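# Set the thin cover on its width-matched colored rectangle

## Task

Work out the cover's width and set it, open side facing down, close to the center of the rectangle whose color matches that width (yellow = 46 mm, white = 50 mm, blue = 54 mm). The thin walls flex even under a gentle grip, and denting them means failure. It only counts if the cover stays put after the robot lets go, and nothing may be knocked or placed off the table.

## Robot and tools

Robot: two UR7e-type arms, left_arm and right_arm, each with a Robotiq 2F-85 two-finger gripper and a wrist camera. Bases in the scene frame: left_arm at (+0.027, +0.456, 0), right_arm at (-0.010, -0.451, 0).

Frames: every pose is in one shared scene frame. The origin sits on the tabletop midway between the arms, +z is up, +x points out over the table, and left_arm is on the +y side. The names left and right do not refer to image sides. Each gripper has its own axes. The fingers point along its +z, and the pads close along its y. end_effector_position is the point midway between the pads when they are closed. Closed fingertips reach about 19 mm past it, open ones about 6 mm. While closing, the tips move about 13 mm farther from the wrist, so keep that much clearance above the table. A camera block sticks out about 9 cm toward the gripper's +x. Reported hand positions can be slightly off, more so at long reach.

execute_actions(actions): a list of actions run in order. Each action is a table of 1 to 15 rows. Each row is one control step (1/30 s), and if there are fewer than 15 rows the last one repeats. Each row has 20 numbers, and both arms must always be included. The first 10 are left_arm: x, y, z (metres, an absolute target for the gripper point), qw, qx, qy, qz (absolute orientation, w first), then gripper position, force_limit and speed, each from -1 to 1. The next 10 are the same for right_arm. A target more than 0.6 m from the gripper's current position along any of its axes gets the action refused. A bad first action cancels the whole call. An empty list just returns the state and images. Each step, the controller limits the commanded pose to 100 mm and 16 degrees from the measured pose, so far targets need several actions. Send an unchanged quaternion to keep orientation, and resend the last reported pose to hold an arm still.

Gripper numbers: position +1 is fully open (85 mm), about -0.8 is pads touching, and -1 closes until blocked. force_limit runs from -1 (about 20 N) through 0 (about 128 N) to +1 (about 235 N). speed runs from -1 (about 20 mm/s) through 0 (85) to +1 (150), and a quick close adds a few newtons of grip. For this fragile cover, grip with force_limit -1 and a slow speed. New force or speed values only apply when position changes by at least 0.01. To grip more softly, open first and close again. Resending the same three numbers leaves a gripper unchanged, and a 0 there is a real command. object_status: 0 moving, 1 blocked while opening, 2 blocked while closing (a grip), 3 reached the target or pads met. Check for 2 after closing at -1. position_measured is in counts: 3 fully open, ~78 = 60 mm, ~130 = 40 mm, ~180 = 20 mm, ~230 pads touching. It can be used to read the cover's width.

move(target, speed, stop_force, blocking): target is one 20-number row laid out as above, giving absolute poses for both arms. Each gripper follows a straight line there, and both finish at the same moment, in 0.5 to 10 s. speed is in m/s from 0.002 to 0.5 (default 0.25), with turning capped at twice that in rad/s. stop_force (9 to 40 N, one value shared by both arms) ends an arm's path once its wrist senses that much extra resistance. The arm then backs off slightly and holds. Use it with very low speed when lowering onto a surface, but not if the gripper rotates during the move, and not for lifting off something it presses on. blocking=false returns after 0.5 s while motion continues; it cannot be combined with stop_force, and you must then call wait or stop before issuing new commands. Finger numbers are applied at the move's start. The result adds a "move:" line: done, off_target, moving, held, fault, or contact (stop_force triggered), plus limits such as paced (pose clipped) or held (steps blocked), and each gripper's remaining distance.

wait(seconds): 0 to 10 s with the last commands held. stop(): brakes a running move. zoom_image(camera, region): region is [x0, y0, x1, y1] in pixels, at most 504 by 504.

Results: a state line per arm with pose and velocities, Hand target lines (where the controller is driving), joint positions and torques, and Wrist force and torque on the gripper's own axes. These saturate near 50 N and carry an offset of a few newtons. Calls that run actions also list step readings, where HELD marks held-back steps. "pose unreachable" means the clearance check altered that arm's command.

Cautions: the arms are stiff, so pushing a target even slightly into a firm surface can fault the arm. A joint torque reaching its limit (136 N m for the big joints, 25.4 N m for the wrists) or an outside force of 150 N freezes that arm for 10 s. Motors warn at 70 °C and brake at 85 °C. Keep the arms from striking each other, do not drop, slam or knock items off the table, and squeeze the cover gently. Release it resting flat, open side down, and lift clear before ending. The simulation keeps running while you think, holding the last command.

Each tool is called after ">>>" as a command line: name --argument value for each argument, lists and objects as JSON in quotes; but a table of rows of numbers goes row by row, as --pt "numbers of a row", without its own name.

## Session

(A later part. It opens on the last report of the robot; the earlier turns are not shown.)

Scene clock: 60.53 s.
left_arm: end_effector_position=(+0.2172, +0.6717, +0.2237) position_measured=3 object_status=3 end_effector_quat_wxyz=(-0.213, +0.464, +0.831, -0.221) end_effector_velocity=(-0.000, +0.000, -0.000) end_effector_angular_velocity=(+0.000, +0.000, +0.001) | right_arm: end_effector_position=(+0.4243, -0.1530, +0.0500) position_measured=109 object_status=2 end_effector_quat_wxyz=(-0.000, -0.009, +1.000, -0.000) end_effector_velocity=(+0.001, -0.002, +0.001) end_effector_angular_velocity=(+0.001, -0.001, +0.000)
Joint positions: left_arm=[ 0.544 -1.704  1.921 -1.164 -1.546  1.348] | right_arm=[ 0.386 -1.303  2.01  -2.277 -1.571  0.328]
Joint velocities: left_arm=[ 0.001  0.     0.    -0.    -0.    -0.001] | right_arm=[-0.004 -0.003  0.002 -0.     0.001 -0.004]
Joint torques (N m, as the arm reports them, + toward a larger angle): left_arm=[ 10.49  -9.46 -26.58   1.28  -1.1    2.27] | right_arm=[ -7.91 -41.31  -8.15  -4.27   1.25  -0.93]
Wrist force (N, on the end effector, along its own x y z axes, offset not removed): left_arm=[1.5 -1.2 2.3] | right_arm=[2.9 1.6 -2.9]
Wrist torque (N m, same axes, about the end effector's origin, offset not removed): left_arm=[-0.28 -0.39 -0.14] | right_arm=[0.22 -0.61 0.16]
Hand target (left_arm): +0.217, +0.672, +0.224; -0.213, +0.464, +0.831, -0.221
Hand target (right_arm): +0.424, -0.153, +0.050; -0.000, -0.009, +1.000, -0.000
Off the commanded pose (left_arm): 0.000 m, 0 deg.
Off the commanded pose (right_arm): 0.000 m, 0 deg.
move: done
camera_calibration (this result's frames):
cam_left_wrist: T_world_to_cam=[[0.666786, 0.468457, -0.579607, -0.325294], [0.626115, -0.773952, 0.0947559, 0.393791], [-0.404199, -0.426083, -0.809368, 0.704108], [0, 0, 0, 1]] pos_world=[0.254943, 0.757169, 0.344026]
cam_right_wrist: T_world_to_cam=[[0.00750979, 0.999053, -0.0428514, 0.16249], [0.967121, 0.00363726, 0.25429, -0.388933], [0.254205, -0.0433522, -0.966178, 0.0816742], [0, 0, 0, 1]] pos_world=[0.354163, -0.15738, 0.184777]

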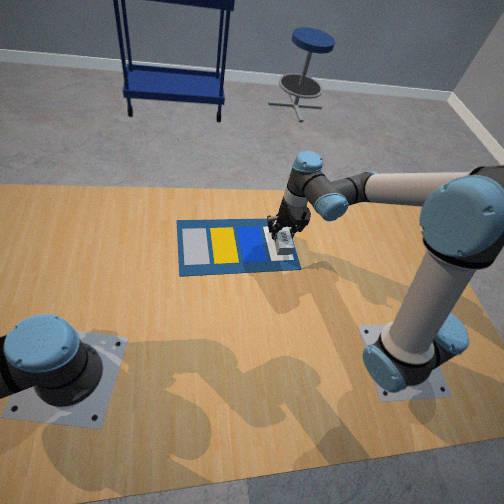

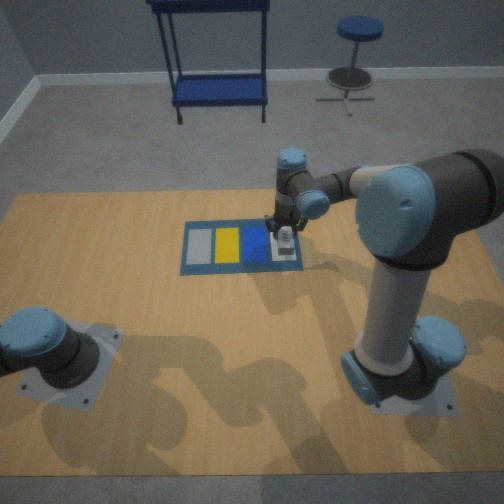

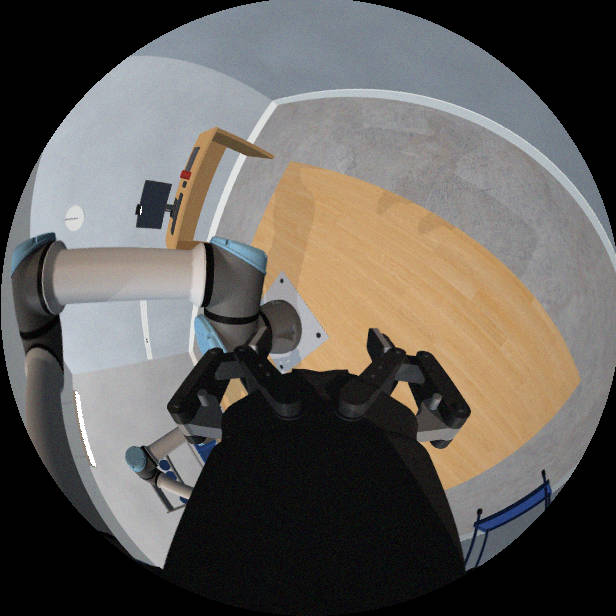

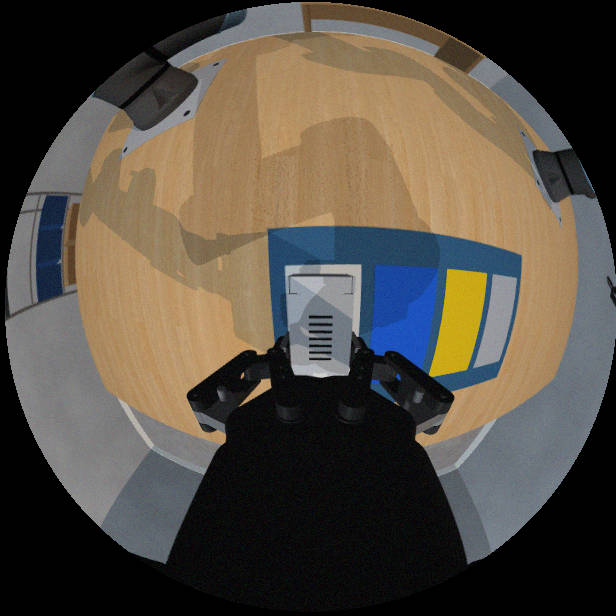

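>>> move --target '[0.2172,0.6717,0.2237,-0.213,0.464,0.831,-0.221,1,-1,-1,0.430,-0.150,0.027,0,-0.009,1,0,-1,-1,-1]' --speed 0.015 --stop_force 9

Scene clock: 64.83 s.
left_arm: end_effector_position=(+0.2172, +0.6717, +0.2237) position_measured=3 object_status=3 end_effector_quat_wxyz=(-0.213, +0.464, +0.831, -0.221) end_effector_velocity=(-0.000, -0.000, -0.000) end_effector_angular_velocity=(-0.001, +0.000, +0.000) | right_arm: end_effector_position=(+0.4299, -0.1500, +0.0272) position_measured=109 object_status=2 end_effector_quat_wxyz=(+0.000, -0.009, +1.000, -0.000) end_effector_velocity=(+0.000, +0.002, -0.002) end_effector_angular_velocity=(+0.001, -0.001, +0.003)
Joint positions: left_arm=[ 0.544 -1.704  1.921 -1.164 -1.546  1.348] | right_arm=[ 0.387 -1.251  2.014 -2.333 -1.571  0.33 ]
Joint velocities: left_arm=[ 0.001  0.001 -0.    -0.    -0.001  0.001] | right_arm=[ 0.003  0.006 -0.    -0.007  0.    -0.   ]
Joint torques (N m, as the arm reports them, + toward a larger angle): left_arm=[  9.8   -9.14 -25.82   1.28  -1.03   2.18] | right_arm=[  8.14 -19.41  -6.08  -3.83   1.72   1.47]
Wrist force (N, on the end effector, along its own x y z axes, offset not removed): left_arm=[0.4 0.4 0.5] | right_arm=[4.0 -0.4 -8.4]
Wrist torque (N m, same axes, about the end effector's origin, offset not removed): left_arm=[0.06 -0.19 -0.10] | right_arm=[-0.01 -0.62 0.10]
Hand target (left_arm): +0.217, +0.672, +0.224; -0.213, +0.464, +0.831, -0.221
Hand target (right_arm): +0.430, -0.150, +0.027; -0.000, -0.009, +1.000, +0.000
Off the commanded pose (left_arm): 0.000 m, 0 deg.
Off the commanded pose (right_arm): 0.000 m, 0 deg.
move: done
camera_calibration (this result's frames):
cam_left_wrist: T_world_to_cam=[[0.666786, 0.468457, -0.579607, -0.325294], [0.626115, -0.773952, 0.0947561, 0.393791], [-0.404199, -0.426083, -0.809368, 0.704108], [0, 0, 0, 1]] pos_world=[0.254943, 0.757169, 0.344026]
cam_right_wrist: T_world_to_cam=[[0.00748942, 0.999083, -0.0421585, 0.158486], [0.967061, 0.00349067, 0.25452, -0.388665], [0.254434, -0.0426761, -0.966148, 0.0583593], [0, 0, 0, 1]] pos_world=[0.359827, -0.154493, 0.161988]

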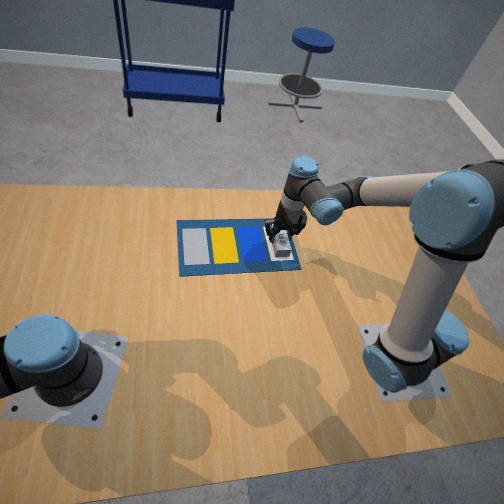

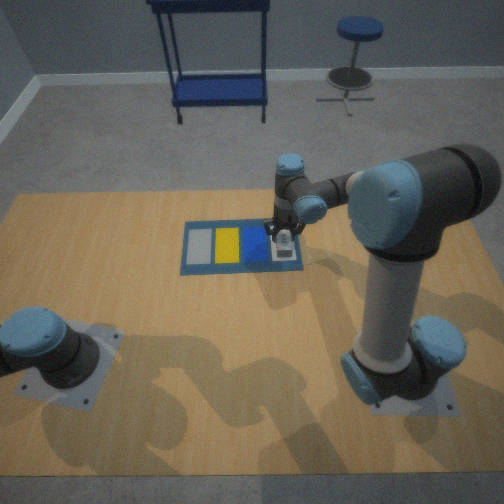

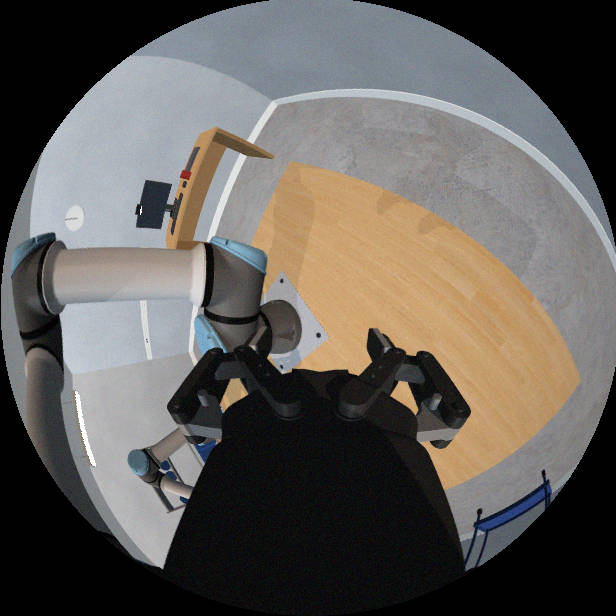

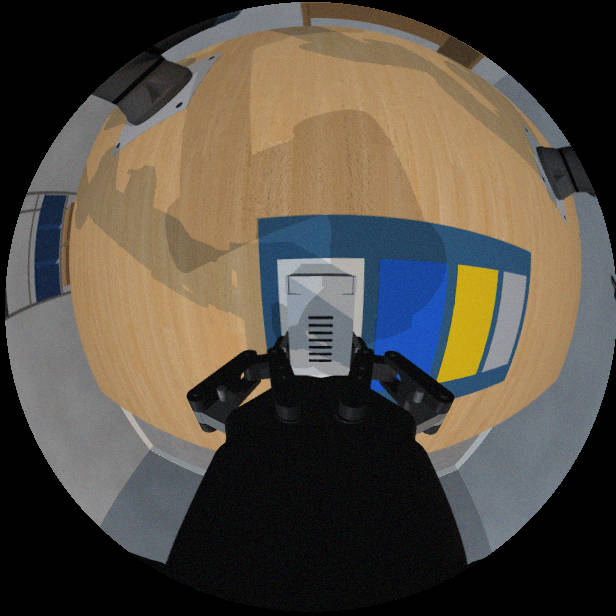

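>>> move --target '[0.2172,0.6717,0.2237,-0.213,0.464,0.831,-0.221,1,-1,-1,0.430,-0.150,0.028,0,-0.009,1,0,0.7,-1,0]'

>>> move --target '[0.2172,0.6717,0.2237,-0.213,0.464,0.831,-0.221,1,-1,-1,0.430,-0.150,0.11,0,-0.009,1,0,0.7,-1,0]'

Scene clock: 68.57 s.
left_arm: end_effector_position=(+0.2172, +0.6717, +0.2237) position_measured=3 object_status=3 end_effector_quat_wxyz=(-0.213, +0.464, +0.831, -0.221) end_effector_velocity=(-0.000, -0.000, -0.000) end_effector_angular_velocity=(-0.000, +0.001, +0.001) | right_arm: end_effector_position=(+0.4300, -0.1500, +0.0279) position_measured=41 object_status=0 end_effector_quat_wxyz=(-0.000, -0.009, +1.000, +0.000) end_effector_velocity=(+0.000, +0.000, +0.001) end_effector_angular_velocity=(-0.000, -0.001, +0.001)
Joint positions: left_arm=[ 0.544 -1.704  1.921 -1.164 -1.546  1.348] | right_arm=[ 0.387 -1.252  2.013 -2.331 -1.571  0.33 ]
Joint velocities: left_arm=[ 0.     0.     0.     0.    -0.001 -0.001] | right_arm=[ 0.    -0.001 -0.001  0.001 -0.    -0.   ]
Joint torques (N m, as the arm reports them, + toward a larger angle): left_arm=[ 10.41  -9.64 -25.88   1.27  -1.05   2.29] | right_arm=[  6.35 -45.14 -26.66  -1.69   0.5    1.32]
Wrist force (N, on the end effector, along its own x y z axes, offset not removed): left_arm=[-0.3 2.1 -1.1] | right_arm=[3.1 1.1 -4.1]
Wrist torque (N m, same axes, about the end effector's origin, offset not removed): left_arm=[0.45 -0.08 0.02] | right_arm=[0.01 -0.56 0.06]
Hand target (left_arm): +0.217, +0.672, +0.224; -0.213, +0.464, +0.831, -0.221
Hand target (right_arm): +0.430, -0.150, +0.028; +0.000, -0.009, +1.000, +0.000
Off the commanded pose (left_arm): 0.000 m, 0 deg.
Off the commanded pose (right_arm): 0.000 m, 0 deg.
move: done
camera_calibration (this result's frames):
cam_left_wrist: T_world_to_cam=[[0.666786, 0.468457, -0.579608, -0.325294], [0.626115, -0.773952, 0.0947558, 0.393791], [-0.404199, -0.426083, -0.809368, 0.704108], [0, 0, 0, 1]] pos_world=[0.254943, 0.757169, 0.344026]
cam_right_wrist: T_world_to_cam=[[0.00748391, 0.999084, -0.0421408, 0.158483], [0.967077, 0.0034889, 0.254462, -0.38887], [0.254375, -0.0426577, -0.966164, 0.0590565], [0, 0, 0, 1]] pos_world=[0.359859, -0.154462, 0.162689]

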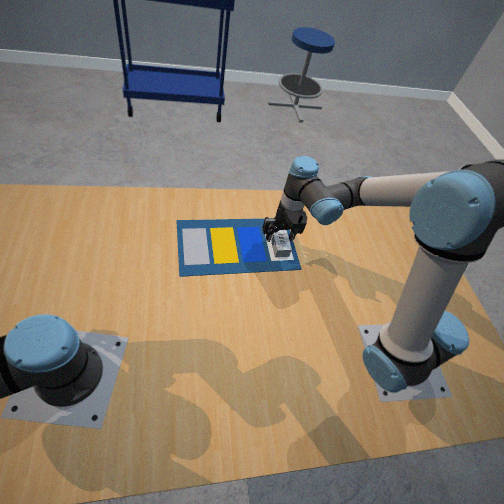

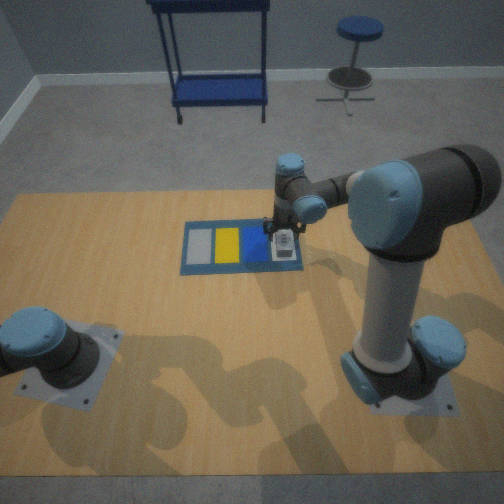

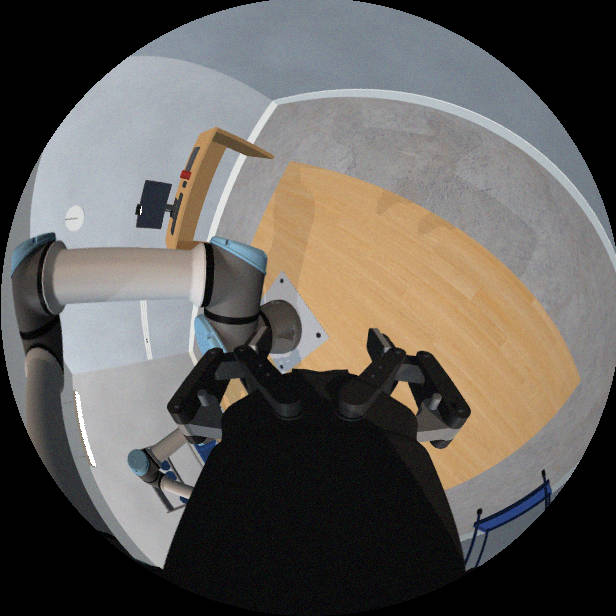

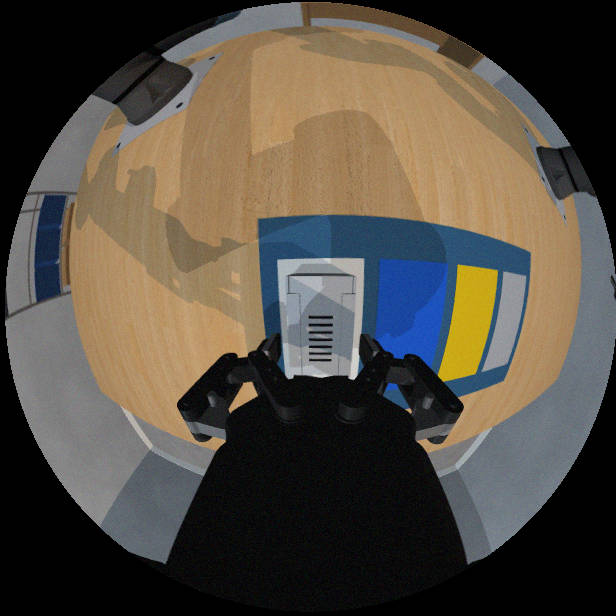

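Scene clock: 69.57 s.
left_arm: end_effector_position=(+0.2172, +0.6717, +0.2237) position_measured=3 object_status=3 end_effector_quat_wxyz=(-0.213, +0.464, +0.831, -0.221) end_effector_velocity=(-0.000, +0.000, -0.000) end_effector_angular_velocity=(-0.001, +0.001, -0.002) | right_arm: end_effector_position=(+0.4299, -0.1500, +0.1098) position_measured=41 object_status=3 end_effector_quat_wxyz=(+0.000, -0.009, +1.000, +0.000) end_effector_velocity=(+0.000, -0.001, +0.002) end_effector_angular_velocity=(-0.001, +0.001, -0.001)
Joint positions: left_arm=[ 0.544 -1.704  1.921 -1.164 -1.546  1.348] | right_arm=[ 0.387 -1.379  1.921 -2.112 -1.571  0.33 ]
Joint velocities: left_arm=[0.    0.001 0.    0.    0.001 0.002] | right_arm=[-0.001 -0.003 -0.004  0.008 -0.    -0.   ]
Joint torques (N m, as the arm reports them, + toward a larger angle): left_arm=[  9.83 -10.18 -25.47   1.2   -1.05   2.13] | right_arm=[ -4.82 -39.35 -29.83  -1.69  -0.84  -1.07]
Wrist force (N, on the end effector, along its own x y z axes, offset not removed): left_arm=[-0.8 -2.0 2.0] | right_arm=[2.4 -0.4 -1.5]
Wrist torque (N m, same axes, about the end effector's origin, offset not removed): left_arm=[-0.43 0.14 -0.14] | right_arm=[-0.16 -0.41 0.07]
Hand target (left_arm): +0.217, +0.672, +0.224; -0.213, +0.464, +0.831, -0.221
Hand target (right_arm): +0.430, -0.150, +0.110; +0.000, -0.009, +1.000, +0.000
Off the commanded pose (left_arm): 0.000 m, 0 deg.
Off the commanded pose (right_arm): 0.000 m, 0 deg.
move: done
camera_calibration (this result's frames):
cam_left_wrist: T_world_to_cam=[[0.666786, 0.468457, -0.579607, -0.325294], [0.626115, -0.773952, 0.094756, 0.393791], [-0.404199, -0.426083, -0.809368, 0.704108], [0, 0, 0, 1]] pos_world=[0.254943, 0.757169, 0.344026]
cam_right_wrist: T_world_to_cam=[[0.00747281, 0.999089, -0.0420125, 0.161907], [0.967044, 0.00347244, 0.254587, -0.409669], [0.254501, -0.0425304, -0.966137, 0.138148], [0, 0, 0, 1]] pos_world=[0.359799, -0.154461, 0.244569]

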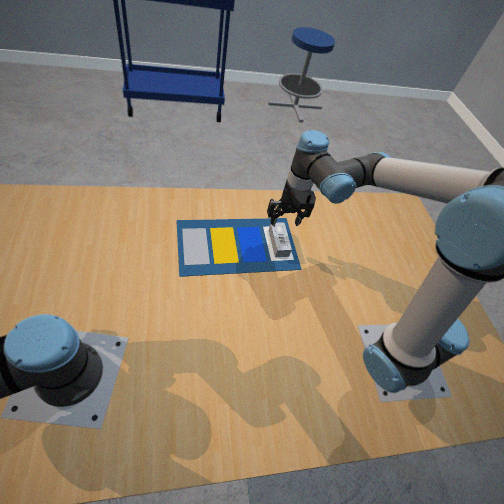

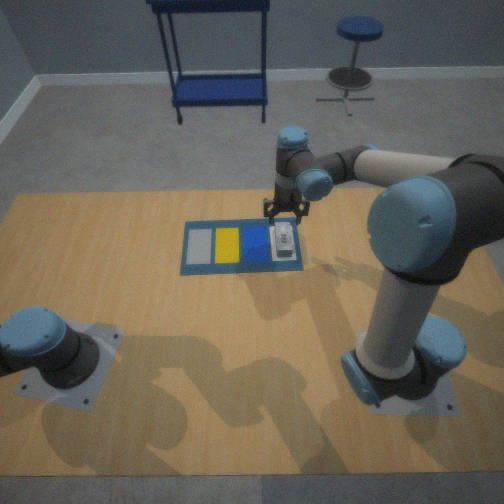

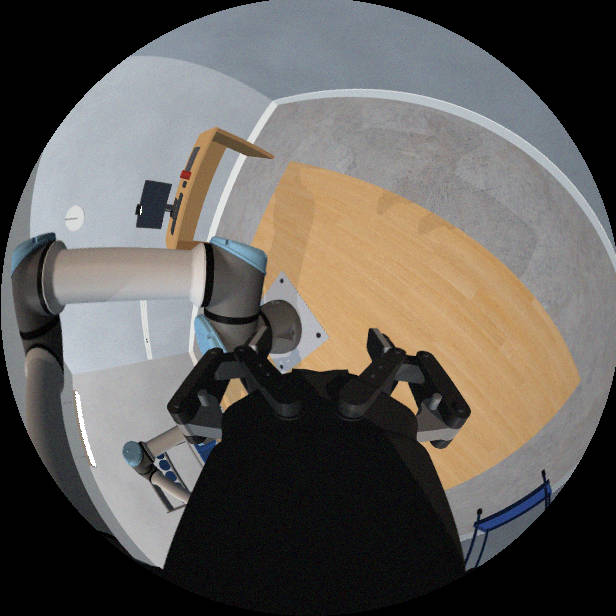

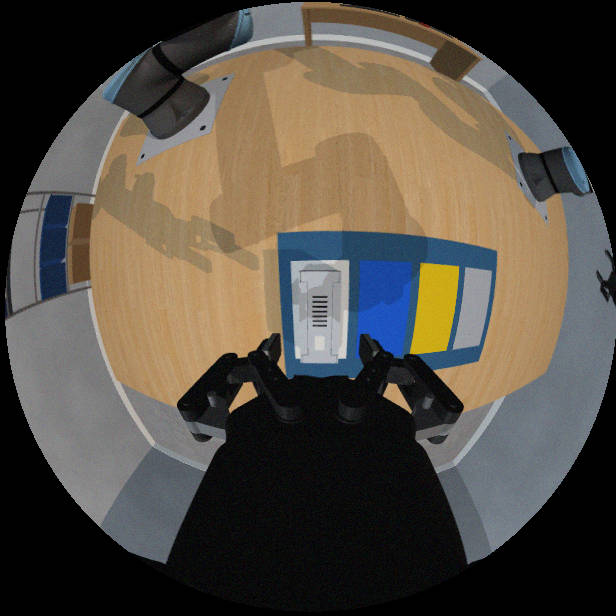

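>>> finished_scene --scene 1

The scene is finished: the task was done.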